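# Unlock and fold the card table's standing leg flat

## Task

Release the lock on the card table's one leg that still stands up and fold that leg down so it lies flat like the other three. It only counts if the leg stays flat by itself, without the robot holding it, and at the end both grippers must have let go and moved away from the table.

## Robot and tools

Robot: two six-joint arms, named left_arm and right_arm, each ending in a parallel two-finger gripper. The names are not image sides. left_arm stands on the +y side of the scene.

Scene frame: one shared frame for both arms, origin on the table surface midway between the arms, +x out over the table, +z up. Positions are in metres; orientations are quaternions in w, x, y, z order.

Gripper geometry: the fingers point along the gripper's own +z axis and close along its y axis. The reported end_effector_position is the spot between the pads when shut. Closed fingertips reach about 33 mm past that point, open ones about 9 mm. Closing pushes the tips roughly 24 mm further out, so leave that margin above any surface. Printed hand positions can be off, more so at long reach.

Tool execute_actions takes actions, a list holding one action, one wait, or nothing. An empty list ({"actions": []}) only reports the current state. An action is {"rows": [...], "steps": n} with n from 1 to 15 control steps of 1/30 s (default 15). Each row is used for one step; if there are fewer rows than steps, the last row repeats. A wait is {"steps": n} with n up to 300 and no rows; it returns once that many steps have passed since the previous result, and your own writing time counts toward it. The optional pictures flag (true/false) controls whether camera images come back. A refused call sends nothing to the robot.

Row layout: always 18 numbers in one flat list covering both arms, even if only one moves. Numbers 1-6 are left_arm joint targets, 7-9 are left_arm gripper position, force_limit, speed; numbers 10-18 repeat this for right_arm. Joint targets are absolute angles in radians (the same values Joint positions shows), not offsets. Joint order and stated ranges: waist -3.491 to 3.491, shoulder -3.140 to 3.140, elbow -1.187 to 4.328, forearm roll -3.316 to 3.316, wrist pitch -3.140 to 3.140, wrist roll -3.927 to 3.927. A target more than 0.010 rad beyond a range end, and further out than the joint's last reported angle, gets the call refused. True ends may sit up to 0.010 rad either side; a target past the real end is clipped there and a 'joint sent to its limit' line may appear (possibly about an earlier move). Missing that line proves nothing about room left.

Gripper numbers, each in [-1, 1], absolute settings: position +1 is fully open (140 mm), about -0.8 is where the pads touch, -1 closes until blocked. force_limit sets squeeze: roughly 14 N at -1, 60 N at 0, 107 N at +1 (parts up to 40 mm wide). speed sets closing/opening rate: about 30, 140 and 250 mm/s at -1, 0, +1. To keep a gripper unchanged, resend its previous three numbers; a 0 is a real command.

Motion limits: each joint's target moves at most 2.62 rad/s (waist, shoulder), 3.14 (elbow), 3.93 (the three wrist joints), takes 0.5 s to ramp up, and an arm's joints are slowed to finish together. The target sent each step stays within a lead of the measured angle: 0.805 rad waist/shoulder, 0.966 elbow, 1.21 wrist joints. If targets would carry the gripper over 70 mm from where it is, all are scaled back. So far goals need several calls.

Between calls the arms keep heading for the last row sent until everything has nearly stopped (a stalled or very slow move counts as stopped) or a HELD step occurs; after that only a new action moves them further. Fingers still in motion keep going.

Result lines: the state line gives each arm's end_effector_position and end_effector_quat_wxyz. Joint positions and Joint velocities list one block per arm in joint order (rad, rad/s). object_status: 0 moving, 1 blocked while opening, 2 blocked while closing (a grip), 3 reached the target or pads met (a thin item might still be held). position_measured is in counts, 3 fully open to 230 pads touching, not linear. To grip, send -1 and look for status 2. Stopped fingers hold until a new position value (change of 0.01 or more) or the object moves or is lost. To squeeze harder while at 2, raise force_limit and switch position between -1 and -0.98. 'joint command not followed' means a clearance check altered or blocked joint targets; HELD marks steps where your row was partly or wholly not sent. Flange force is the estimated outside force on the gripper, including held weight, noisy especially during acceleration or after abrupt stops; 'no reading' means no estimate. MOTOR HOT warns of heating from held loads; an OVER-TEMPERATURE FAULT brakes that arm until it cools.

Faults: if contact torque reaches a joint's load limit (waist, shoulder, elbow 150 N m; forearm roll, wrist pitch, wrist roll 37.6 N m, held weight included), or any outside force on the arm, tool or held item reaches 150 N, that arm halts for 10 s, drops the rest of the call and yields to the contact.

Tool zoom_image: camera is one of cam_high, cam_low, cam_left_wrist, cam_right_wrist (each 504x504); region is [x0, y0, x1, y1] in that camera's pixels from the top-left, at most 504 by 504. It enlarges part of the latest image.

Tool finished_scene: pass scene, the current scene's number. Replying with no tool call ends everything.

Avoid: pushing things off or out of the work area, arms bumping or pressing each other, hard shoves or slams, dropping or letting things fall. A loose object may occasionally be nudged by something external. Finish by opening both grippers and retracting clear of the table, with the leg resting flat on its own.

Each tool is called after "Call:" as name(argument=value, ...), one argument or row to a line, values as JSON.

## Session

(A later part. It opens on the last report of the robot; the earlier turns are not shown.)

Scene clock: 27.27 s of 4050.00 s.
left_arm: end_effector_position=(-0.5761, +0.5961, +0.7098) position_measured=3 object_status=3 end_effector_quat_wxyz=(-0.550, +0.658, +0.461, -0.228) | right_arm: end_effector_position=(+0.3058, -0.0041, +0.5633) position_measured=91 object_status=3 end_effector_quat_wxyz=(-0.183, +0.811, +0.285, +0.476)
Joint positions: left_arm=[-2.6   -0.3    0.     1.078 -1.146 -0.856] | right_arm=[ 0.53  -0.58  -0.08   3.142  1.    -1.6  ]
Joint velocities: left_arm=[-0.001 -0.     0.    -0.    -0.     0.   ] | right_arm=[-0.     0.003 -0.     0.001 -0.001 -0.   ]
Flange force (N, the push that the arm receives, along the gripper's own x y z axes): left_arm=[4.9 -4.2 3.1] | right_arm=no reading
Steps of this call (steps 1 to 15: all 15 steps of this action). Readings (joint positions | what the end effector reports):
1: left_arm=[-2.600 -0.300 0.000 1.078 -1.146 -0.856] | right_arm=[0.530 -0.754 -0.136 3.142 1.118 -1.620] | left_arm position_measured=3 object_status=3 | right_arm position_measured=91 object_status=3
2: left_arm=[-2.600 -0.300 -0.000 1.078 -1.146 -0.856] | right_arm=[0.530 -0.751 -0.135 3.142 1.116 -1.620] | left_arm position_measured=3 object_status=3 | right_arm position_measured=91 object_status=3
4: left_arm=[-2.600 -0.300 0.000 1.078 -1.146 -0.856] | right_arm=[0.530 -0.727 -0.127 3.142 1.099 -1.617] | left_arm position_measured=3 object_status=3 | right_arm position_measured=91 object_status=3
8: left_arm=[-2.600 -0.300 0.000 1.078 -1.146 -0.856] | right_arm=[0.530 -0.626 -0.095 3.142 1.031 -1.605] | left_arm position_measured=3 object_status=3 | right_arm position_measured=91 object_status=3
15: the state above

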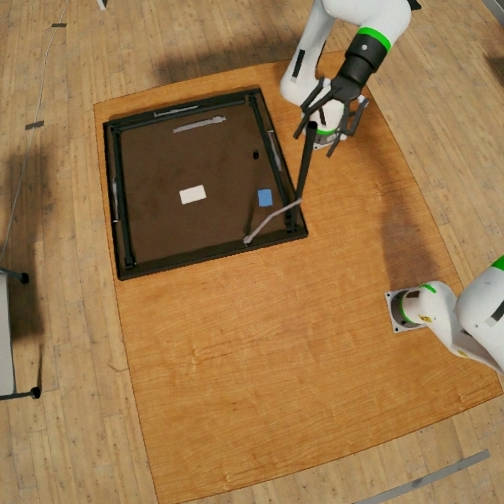

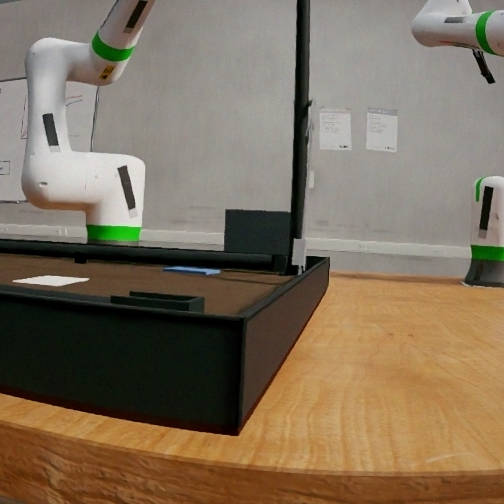

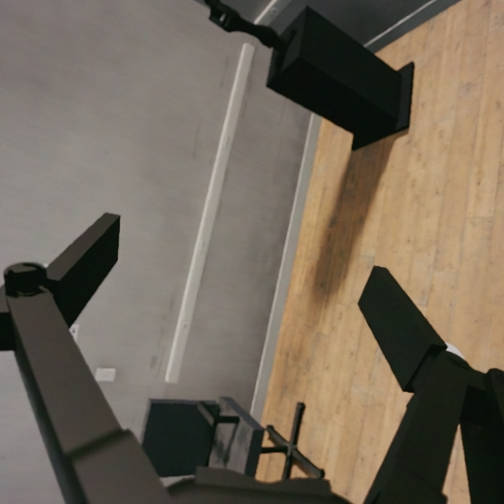

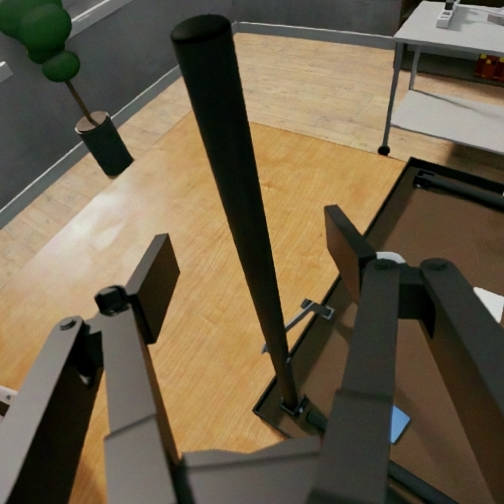

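Call:
execute_actions(
  actions=[
    {"rows":[[-2.6,-0.3,0,1.078,-1.146,-0.856,1,0,0,0.535,-0.525,-0.06,3.1416,0.965,-1.64,-1,-0.8,0]]},
  ],
  pictures=false,
)

Call:
execute_actions(
  actions=[
    {"rows":[[-2.6,-0.3,0,1.078,-1.146,-0.856,1,0,0,0.376,0.003,0.387,3.1416,1.184,-1.8,-1,-0.8,0]]},
  ],
  pictures=false,
)

Call:
execute_actions(
  actions=[
    {"steps":10},
  ],
)

Call:
execute_actions(
  actions=[
    {"rows":[[-2.6,-0.3,0,1.078,-1.146,-0.856,1,0,0,0.301,0.456,0.726,3.1416,1.27,-1.87,-1,-0.8,0]]},
  ],
  pictures=false,
)

Call:
execute_actions(
  actions=[
    {"steps":10},
  ],
)

Scene clock: 30.73 s of 4050.00 s.
left_arm: end_effector_position=(-0.5761, +0.5961, +0.7098) position_measured=3 object_status=3 end_effector_quat_wxyz=(-0.550, +0.658, +0.461, -0.228) | right_arm: end_effector_position=(+0.3236, +0.0144, +0.5617) position_measured=193 object_status=0 end_effector_quat_wxyz=(-0.194, +0.816, +0.271, +0.472)
Joint positions: left_arm=[-2.6   -0.3    0.     1.078 -1.146 -0.856] | right_arm=[ 0.535 -0.525 -0.06   3.142  0.965 -1.64 ]
Joint velocities: left_arm=[ 0.001 -0.     0.001 -0.     0.     0.   ] | right_arm=[ 0.     0.002 -0.    -0.     0.     0.   ]
Flange force (N, the push that the arm receives, along the gripper's own x y z axes): left_arm=[4.3 -5.5 3.1] | right_arm=no reading
Steps of this call (steps 1 to 15: the robot went on to your last target; steps 16 to 89: nothing new was sent; steps 90 to 104: all 15 steps of this action). Readings (joint positions | what the end effector reports):
90: left_arm=[-2.600 -0.300 0.000 1.078 -1.146 -0.856] | right_arm=[0.530 -0.580 -0.080 3.142 1.000 -1.600] | left_arm position_measured=3 object_status=3 | right_arm position_measured=91 object_status=0
91: left_arm=[-2.600 -0.300 0.000 1.078 -1.146 -0.856] | right_arm=[0.530 -0.577 -0.079 3.142 0.998 -1.602] | left_arm position_measured=3 object_status=3 | right_arm position_measured=94 object_status=0
93: left_arm=[-2.600 -0.300 0.000 1.078 -1.146 -0.856] | right_arm=[0.532 -0.554 -0.071 3.142 0.983 -1.619] | left_arm position_measured=3 object_status=3 | right_arm position_measured=110 object_status=0
97: left_arm=[-2.600 -0.300 -0.000 1.078 -1.146 -0.856] | right_arm=[0.535 -0.525 -0.060 3.142 0.965 -1.640] | left_arm position_measured=3 object_status=3 | right_arm position_measured=140 object_status=0
104: the state above

Scene clock: 31.23 s of 4050.00 s.
left_arm: end_effector_position=(-0.5761, +0.5961, +0.7098) position_measured=3 object_status=3 end_effector_quat_wxyz=(-0.550, +0.658, +0.461, -0.228) | right_arm: end_effector_position=(+0.4564, +0.0413, +0.5297) position_measured=196 object_status=2 end_effector_quat_wxyz=(-0.160, +0.888, +0.190, +0.388)
Joint positions: left_arm=[-2.6   -0.3    0.     1.078 -1.146 -0.856] | right_arm=[ 0.426 -0.163  0.246  3.142  1.115 -1.75 ]
Joint velocities: left_arm=[ 0. -0. -0.  0. -0. -0.] | right_arm=[-0.273  0.907  0.767  0.002  0.374 -0.273]
Flange force (N, the push that the arm receives, along the gripper's own x y z axes): left_arm=[4.5 -2.7 0.7] | right_arm=[32.2 21.0 -32.4]
Steps of this call (steps 1 to 15: all 15 steps of this action). Readings (joint positions | what the end effector reports):
1: left_arm=[-2.600 -0.300 0.000 1.078 -1.146 -0.856] | right_arm=[0.535 -0.525 -0.060 3.142 0.965 -1.640] | left_arm position_measured=3 object_status=3 | right_arm position_measured=195 object_status=0
2: left_arm=[-2.600 -0.300 0.000 1.078 -1.146 -0.856] | right_arm=[0.534 -0.521 -0.057 3.142 0.966 -1.641] | left_arm position_measured=3 object_status=3 | right_arm position_measured=195 object_status=0
4: left_arm=[-2.600 -0.300 0.000 1.078 -1.146 -0.856] | right_arm=[0.527 -0.498 -0.037 3.142 0.976 -1.648] | left_arm position_measured=3 object_status=3 | right_arm position_measured=195 object_status=0
8: left_arm=[-2.600 -0.300 0.000 1.078 -1.146 -0.856] | right_arm=[0.492 -0.385 0.059 3.142 1.023 -1.683] | left_arm position_measured=3 object_status=3 | right_arm position_measured=195 object_status=2
15: the state above

Scene clock: 31.57 s of 4050.00 s.
left_arm: end_effector_position=(-0.5761, +0.5961, +0.7098) position_measured=3 object_status=3 end_effector_quat_wxyz=(-0.550, +0.658, +0.461, -0.228) | right_arm: end_effector_position=(+0.5197, +0.0455, +0.5005) position_measured=196 object_status=2 end_effector_quat_wxyz=(-0.143, +0.915, +0.149, +0.348)
Joint positions: left_arm=[-2.6   -0.3    0.     1.078 -1.146 -0.856] | right_arm=[ 0.376  0.003  0.387  3.142  1.184 -1.8  ]
Joint velocities: left_arm=[ 0.001  0.    -0.001 -0.     0.     0.   ] | right_arm=[ 0.001  0.004  0.002 -0.    -0.    -0.002]
Flange force (N, the push that the arm receives, along the gripper's own x y z axes): left_arm=[4.6 -3.4 3.1] | right_arm=[37.8 18.2 -28.5]
Steps of this call (steps 1 to 10: the robot went on to your last target). Readings (joint positions | what the end effector reports):
1: left_arm=[-2.600 -0.300 0.000 1.078 -1.146 -0.856] | right_arm=[0.416 -0.133 0.272 3.142 1.128 -1.759] | left_arm position_measured=3 object_status=3 | right_arm position_measured=196 object_status=2
2: left_arm=[-2.600 -0.300 0.000 1.078 -1.146 -0.856] | right_arm=[0.407 -0.102 0.298 3.142 1.140 -1.768] | left_arm position_measured=3 object_status=3 | right_arm position_measured=196 object_status=2
4: left_arm=[-2.600 -0.300 0.000 1.078 -1.146 -0.856] | right_arm=[0.391 -0.048 0.344 3.142 1.162 -1.784] | left_arm position_measured=3 object_status=3 | right_arm position_measured=196 object_status=2
8: left_arm=[-2.600 -0.300 0.000 1.078 -1.146 -0.856] | right_arm=[0.376 0.002 0.386 3.142 1.183 -1.800] | left_arm position_measured=3 object_status=3 | right_arm position_measured=196 object_status=2
10: the state above

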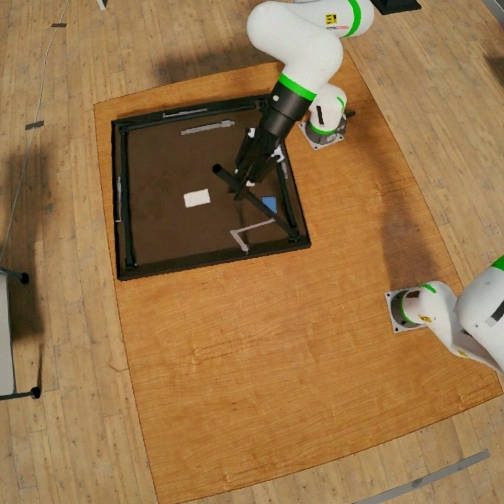

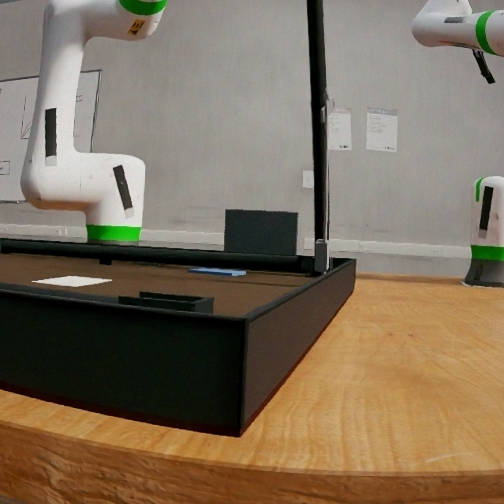

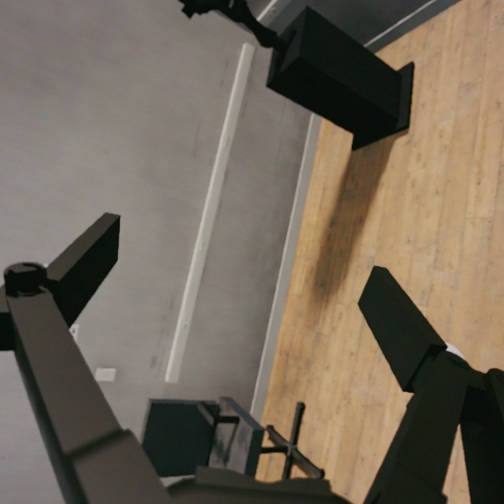

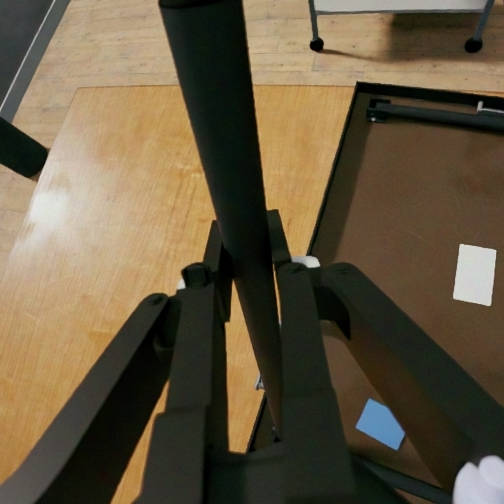

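Scene clock: 32.07 s of 4050.00 s.
left_arm: end_effector_position=(-0.5761, +0.5961, +0.7098) position_measured=3 object_status=3 end_effector_quat_wxyz=(-0.550, +0.658, +0.461, -0.228) | right_arm: end_effector_position=(+0.6375, +0.0688, +0.4088) position_measured=196 object_status=2 end_effector_quat_wxyz=(-0.116, +0.947, +0.102, +0.283)
Joint positions: left_arm=[-2.6   -0.3    0.     1.078 -1.146 -0.856] | right_arm=[ 0.321  0.338  0.638  3.142  1.248 -1.852]
Joint velocities: left_arm=[-0.     0.    -0.     0.001 -0.     0.   ] | right_arm=[-0.139  0.826  0.618  0.     0.155 -0.128]
Flange force (N, the push that the arm receives, along the gripper's own x y z axes): left_arm=[2.8 -2.8 0.8] | right_arm=[4.7 11.6 -12.1]
Steps of this call (steps 1 to 15: all 15 steps of this action). Readings (joint positions | what the end effector reports):
1: left_arm=[-2.600 -0.300 0.000 1.078 -1.146 -0.856] | right_arm=[0.376 0.003 0.387 3.142 1.184 -1.800] | left_arm position_measured=3 object_status=3 | right_arm position_measured=196 object_status=2
2: left_arm=[-2.600 -0.300 0.000 1.078 -1.146 -0.856] | right_arm=[0.375 0.006 0.390 3.142 1.185 -1.801] | left_arm position_measured=3 object_status=3 | right_arm position_measured=196 object_status=2
4: left_arm=[-2.600 -0.300 0.000 1.078 -1.146 -0.856] | right_arm=[0.371 0.030 0.408 3.142 1.189 -1.804] | left_arm position_measured=3 object_status=3 | right_arm position_measured=196 object_status=2
8: left_arm=[-2.600 -0.300 0.000 1.078 -1.146 -0.856] | right_arm=[0.354 0.139 0.488 3.142 1.210 -1.821] | left_arm position_measured=3 object_status=3 | right_arm position_measured=196 object_status=2
15: the state above

Scene clock: 32.40 s of 4050.00 s.
left_arm: end_effector_position=(-0.5761, +0.5961, +0.7098) position_measured=3 object_status=3 end_effector_quat_wxyz=(-0.550, +0.658, +0.461, -0.228) | right_arm: end_effector_position=(+0.6757, +0.0720, +0.3679) position_measured=196 object_status=2 end_effector_quat_wxyz=(-0.107, +0.956, +0.085, +0.260)
Joint positions: left_arm=[-2.6   -0.3    0.     1.078 -1.146 -0.856] | right_arm=[ 0.301  0.456  0.726  3.141  1.27  -1.87 ]
Joint velocities: left_arm=[-0.001 -0.     0.001 -0.     0.    -0.   ] | right_arm=[ 0.     0.003  0.001 -0.     0.    -0.   ]
Flange force (N, the push that the arm receives, along the gripper's own x y z axes): left_arm=[5.3 -5.3 5.6] | right_arm=[-5.9 10.6 -2.9]
Steps of this call (steps 1 to 10: the robot went on to your last target). Readings (joint positions | what the end effector reports):
1: left_arm=[-2.600 -0.300 0.000 1.078 -1.146 -0.856] | right_arm=[0.316 0.366 0.658 3.142 1.253 -1.856] | left_arm position_measured=3 object_status=3 | right_arm position_measured=196 object_status=2
2: left_arm=[-2.600 -0.300 0.000 1.078 -1.146 -0.856] | right_arm=[0.312 0.392 0.678 3.142 1.258 -1.860] | left_arm position_measured=3 object_status=3 | right_arm position_measured=196 object_status=2
4: left_arm=[-2.600 -0.300 0.000 1.078 -1.146 -0.856] | right_arm=[0.305 0.433 0.708 3.142 1.266 -1.866] | left_arm position_measured=3 object_status=3 | right_arm position_measured=196 object_status=2
8: left_arm=[-2.600 -0.300 0.000 1.078 -1.146 -0.856] | right_arm=[0.301 0.456 0.726 3.142 1.270 -1.870] | left_arm position_measured=3 object_status=3 | right_arm position_measured=196 object_status=2
10: the state above

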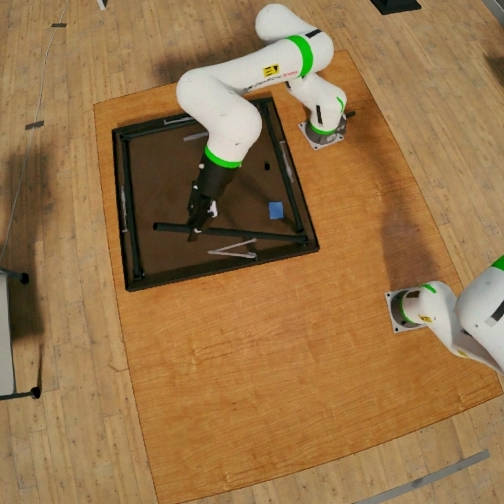

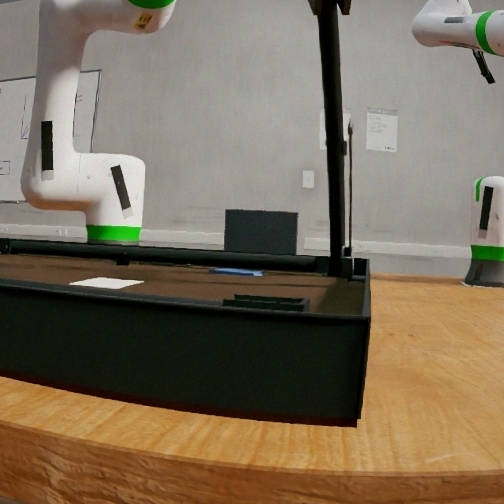

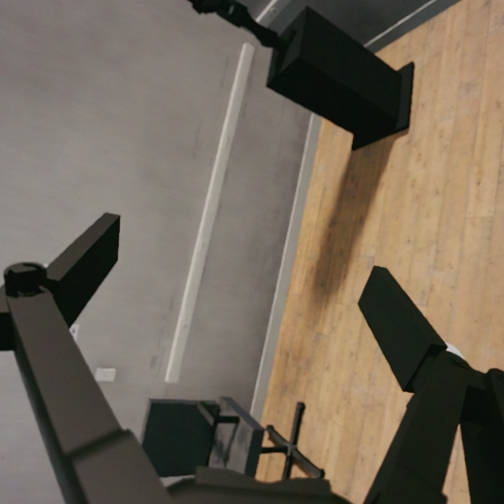

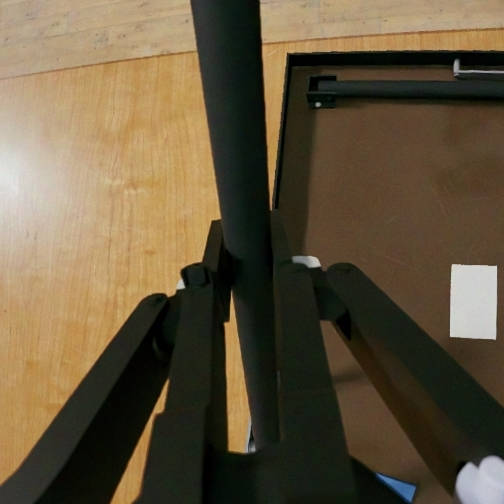

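Call:
execute_actions(
  actions=[
    {"rows":[[-2.6,-0.3,0,1.078,-1.146,-0.856,1,0,0,0.27,0.66,0.603,3.1416,0.943,-1.88,-1,-0.8,0]]},
  ],
  pictures=false,
)

Call:
execute_actions(
  actions=[
    {"rows":[[-2.6,-0.3,0,1.078,-1.146,-0.856,1,0,0,0.268,0.845,0.72,3.1416,1.025,-1.9,-1,-0.8,0]]},
  ],
  pictures=false,
)

Call:
execute_actions(
  actions=[
    {"rows":[[-2.6,-0.3,0,1.078,-1.146,-0.856,1,0,0,0.268,0.845,0.72,3.1416,1.025,-1.9,-0.35,-0.8,-0.6]]},
  ],
)

Call:
execute_actions(
  actions=[
    {"rows":[[-2.6,-0.3,0,1.078,-1.146,-0.856,1,0,0,0.25,0.2,0.4,3.1416,1.4,-1.9,-0.35,-0.8,-0.6]]},
  ],
  pictures=false,
)

Call:
execute_actions(
  actions=[
    {"steps":22},
  ],
)

Scene clock: 36.03 s of 4050.00 s.
left_arm: end_effector_position=(-0.5761, +0.5961, +0.7098) position_measured=3 object_status=3 end_effector_quat_wxyz=(-0.550, +0.658, +0.461, -0.228) | right_arm: end_effector_position=(+0.7644, +0.0887, +0.1924) position_measured=196 object_status=2 end_effector_quat_wxyz=(-0.104, +0.957, +0.066, +0.261)
Joint positions: left_arm=[-2.6   -0.3    0.     1.078 -1.146 -0.856] | right_arm=[ 0.271  0.651  0.608  3.142  0.958 -1.88 ]
Joint velocities: left_arm=[ 0.  0. -0.  0. -0. -0.] | right_arm=[-0.038  0.25  -0.151 -0.002 -0.39  -0.012]
Flange force (N, the push that the arm receives, along the gripper's own x y z axes): left_arm=[5.8 -5.5 4.7] | right_arm=[2.7 7.5 28.8]
Steps of this call (steps 1 to 30: the robot went on to your last target; steps 31 to 90: nothing new was sent; then 0.13 s passed at rest; steps 91 to 105: all 15 steps of this action). Readings (joint positions | what the end effector reports):
91: left_arm=[-2.600 -0.300 0.000 1.078 -1.146 -0.856] | right_arm=[0.301 0.456 0.726 3.142 1.270 -1.870] | left_arm position_measured=3 object_status=3 | right_arm position_measured=196 object_status=2
92: left_arm=[-2.600 -0.300 0.000 1.078 -1.146 -0.856] | right_arm=[0.301 0.459 0.724 3.142 1.265 -1.870] | left_arm position_measured=3 object_status=3 | right_arm position_measured=196 object_status=2
94: left_arm=[-2.600 -0.300 0.000 1.078 -1.146 -0.856] | right_arm=[0.297 0.480 0.711 3.142 1.229 -1.871] | left_arm position_measured=3 object_status=3 | right_arm position_measured=196 object_status=2
98: left_arm=[-2.600 -0.300 0.000 1.078 -1.146 -0.856] | right_arm=[0.287 0.547 0.671 3.142 1.124 -1.874] | left_arm position_measured=3 object_status=3 | right_arm position_measured=196 object_status=2
105: the state above

Scene clock: 36.53 s of 4050.00 s.
left_arm: end_effector_position=(-0.5761, +0.5961, +0.7098) position_measured=3 object_status=3 end_effector_quat_wxyz=(-0.550, +0.658, +0.461, -0.228) | right_arm: end_effector_position=(+0.7737, +0.0900, +0.0784) position_measured=196 object_status=2 end_effector_quat_wxyz=(-0.079, +0.976, +0.056, +0.194)
Joint positions: left_arm=[-2.6   -0.3   -0.     1.078 -1.146 -0.856] | right_arm=[ 0.268  0.845  0.72   3.142  1.025 -1.9  ]
Joint velocities: left_arm=[0.001 0.    0.    0.001 0.    0.   ] | right_arm=[-0.001  0.005  0.    -0.001 -0.     0.001]
Flange force (N, the push that the arm receives, along the gripper's own x y z axes): left_arm=[4.0 -4.6 4.0] | right_arm=[7.3 -7.5 2.9]
Steps of this call (steps 1 to 15: all 15 steps of this action). Readings (joint positions | what the end effector reports):
1: left_arm=[-2.600 -0.300 0.000 1.078 -1.146 -0.856] | right_arm=[0.270 0.658 0.605 3.142 0.948 -1.880] | left_arm position_measured=3 object_status=3 | right_arm position_measured=196 object_status=2
2: left_arm=[-2.600 -0.300 0.000 1.078 -1.146 -0.856] | right_arm=[0.270 0.664 0.605 3.142 0.946 -1.880] | left_arm position_measured=3 object_status=3 | right_arm position_measured=196 object_status=2
4: left_arm=[-2.600 -0.300 0.000 1.078 -1.146 -0.856] | right_arm=[0.269 0.694 0.619 3.142 0.951 -1.883] | left_arm position_measured=3 object_status=3 | right_arm position_measured=196 object_status=2
8: left_arm=[-2.600 -0.300 0.000 1.078 -1.146 -0.856] | right_arm=[0.269 0.794 0.684 3.142 0.999 -1.894] | left_arm position_measured=3 object_status=3 | right_arm position_measured=196 object_status=2
15: the state above

Scene clock: 37.03 s of 4050.00 s.
left_arm: end_effector_position=(-0.5761, +0.5961, +0.7098) position_measured=3 object_status=3 end_effector_quat_wxyz=(-0.550, +0.658, +0.461, -0.228) | right_arm: end_effector_position=(+0.7738, +0.0898, +0.0780) position_measured=173 object_status=3 end_effector_quat_wxyz=(-0.079, +0.976, +0.056, +0.193)
Joint positions: left_arm=[-2.6   -0.3    0.     1.078 -1.146 -0.856] | right_arm=[ 0.268  0.845  0.72   3.142  1.025 -1.9  ]
Joint velocities: left_arm=[-0.001  0.     0.    -0.001 -0.     0.   ] | right_arm=[-0.    -0.001  0.    -0.001 -0.001  0.001]
Flange force (N, the push that the arm receives, along the gripper's own x y z axes): left_arm=[3.5 -3.1 2.9] | right_arm=[-1.8 -1.3 -1.6]
Steps of this call (steps 1 to 15: all 15 steps of this action). Readings (joint positions | what the end effector reports):
1: left_arm=[-2.600 -0.300 0.000 1.078 -1.146 -0.856] | right_arm=[0.268 0.845 0.720 3.142 1.025 -1.900] | left_arm position_measured=3 object_status=3 | right_arm position_measured=196 object_status=0
2: left_arm=[-2.600 -0.300 0.000 1.078 -1.146 -0.856] | right_arm=[0.268 0.845 0.720 3.142 1.025 -1.900] | left_arm position_measured=3 object_status=3 | right_arm position_measured=196 object_status=0
4: left_arm=[-2.600 -0.300 0.000 1.078 -1.146 -0.856] | right_arm=[0.268 0.845 0.720 3.142 1.025 -1.900] | left_arm position_measured=3 object_status=3 | right_arm position_measured=186 object_status=0
8: left_arm=[-2.600 -0.300 0.000 1.078 -1.146 -0.856] | right_arm=[0.268 0.845 0.720 3.142 1.025 -1.900] | left_arm position_measured=3 object_status=3 | right_arm position_measured=173 object_status=0
15: the state above

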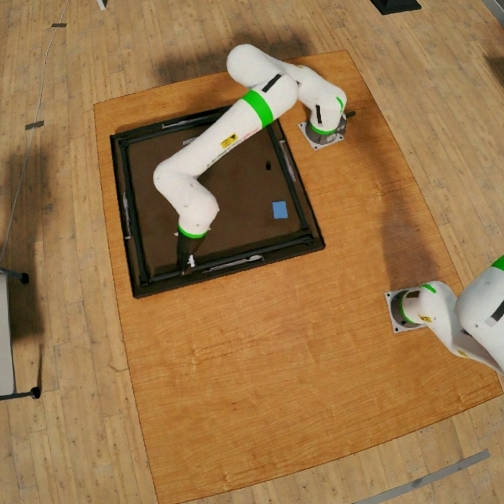

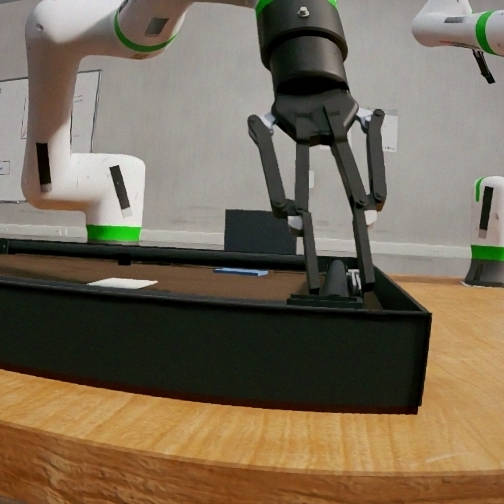

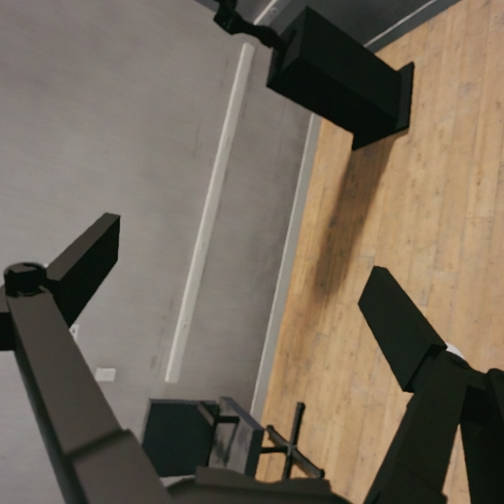

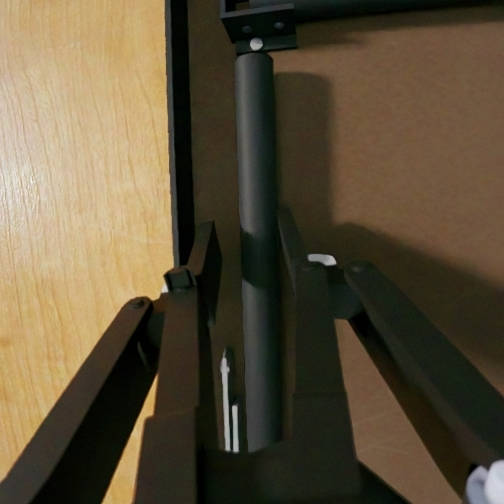

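Scene clock: 37.53 s of 4050.00 s.
left_arm: end_effector_position=(-0.5761, +0.5961, +0.7098) position_measured=3 object_status=3 end_effector_quat_wxyz=(-0.550, +0.658, +0.461, -0.228) | right_arm: end_effector_position=(+0.6897, +0.0428, +0.2170) position_measured=173 object_status=3 end_effector_quat_wxyz=(-0.074, +0.979, +0.052, +0.184)
Joint positions: left_arm=[-2.6   -0.3    0.     1.078 -1.146 -0.856] | right_arm=[ 0.26   0.548  0.573  3.142  1.197 -1.9  ]
Joint velocities: left_arm=[-0.     0.    -0.    -0.001 -0.    -0.   ] | right_arm=[-0.021 -0.731 -0.362 -0.     0.425 -0.   ]
Flange force (N, the push that the arm receives, along the gripper's own x y z axes): left_arm=[5.4 -1.6 2.7] | right_arm=[-6.5 3.6 -0.3]
Steps of this call (steps 1 to 15: all 15 steps of this action). Readings (joint positions | what the end effector reports):
1: left_arm=[-2.600 -0.300 0.000 1.078 -1.146 -0.856] | right_arm=[0.268 0.845 0.720 3.142 1.025 -1.900] | left_arm position_measured=3 object_status=3 | right_arm position_measured=173 object_status=3
2: left_arm=[-2.600 -0.300 0.000 1.078 -1.146 -0.856] | right_arm=[0.268 0.842 0.718 3.142 1.026 -1.900] | left_arm position_measured=3 object_status=3 | right_arm position_measured=173 object_status=3
4: left_arm=[-2.600 -0.300 0.000 1.078 -1.146 -0.856] | right_arm=[0.267 0.818 0.706 3.142 1.040 -1.900] | left_arm position_measured=3 object_status=3 | right_arm position_measured=173 object_status=3
8: left_arm=[-2.600 -0.300 0.000 1.078 -1.146 -0.856] | right_arm=[0.265 0.720 0.658 3.142 1.097 -1.900] | left_arm position_measured=3 object_status=3 | right_arm position_measured=173 object_status=3
15: the state above

Scene clock: 38.27 s of 4050.00 s.
left_arm: end_effector_position=(-0.5761, +0.5961, +0.7098) position_measured=3 object_status=3 end_effector_quat_wxyz=(-0.550, +0.658, +0.461, -0.228) | right_arm: end_effector_position=(+0.5578, -0.0254, +0.3399) position_measured=173 object_status=3 end_effector_quat_wxyz=(-0.068, +0.982, +0.048, +0.171)
Joint positions: left_arm=[-2.6   -0.3    0.     1.078 -1.146 -0.856] | right_arm=[ 0.25   0.2    0.4    3.142  1.4   -1.9  ]
Joint velocities: left_arm=[-0.     0.     0.001 -0.001  0.     0.   ] | right_arm=[ 0.002 -0.001  0.    -0.     0.    -0.001]
Flange force (N, the push that the arm receives, along the gripper's own x y z axes): left_arm=[6.5 -2.0 4.3] | right_arm=[1.6 -4.2 -1.3]
Steps of this call (steps 1 to 22: the robot went on to your last target). Readings (joint positions | what the end effector reports):
1: left_arm=[-2.600 -0.300 0.000 1.078 -1.146 -0.856] | right_arm=[0.259 0.523 0.560 3.142 1.212 -1.900] | left_arm position_measured=3 object_status=3 | right_arm position_measured=173 object_status=3
2: left_arm=[-2.600 -0.300 0.000 1.078 -1.146 -0.856] | right_arm=[0.258 0.498 0.548 3.142 1.226 -1.900] | left_arm position_measured=3 object_status=3 | right_arm position_measured=173 object_status=3
4: left_arm=[-2.600 -0.300 0.000 1.078 -1.146 -0.856] | right_arm=[0.257 0.449 0.523 3.142 1.255 -1.900] | left_arm position_measured=3 object_status=3 | right_arm position_measured=173 object_status=3
8: left_arm=[-2.600 -0.300 0.000 1.078 -1.146 -0.856] | right_arm=[0.254 0.349 0.474 3.142 1.313 -1.900] | left_arm position_measured=3 object_status=3 | right_arm position_measured=173 object_status=3
22: the state above

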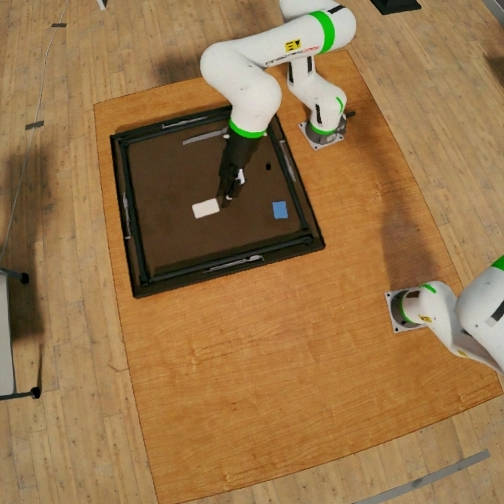

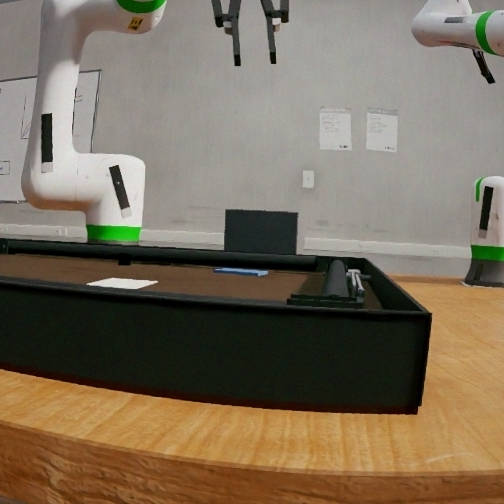

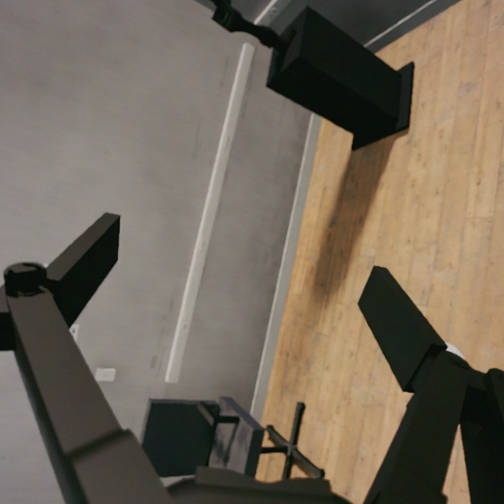

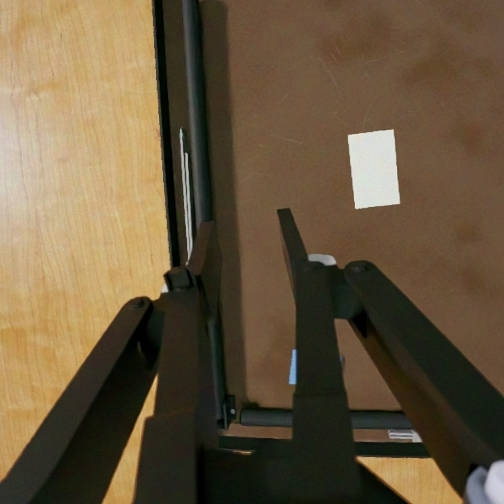

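Call:
finished_scene(
  scene=2,
)

The scene is finished: the task was done.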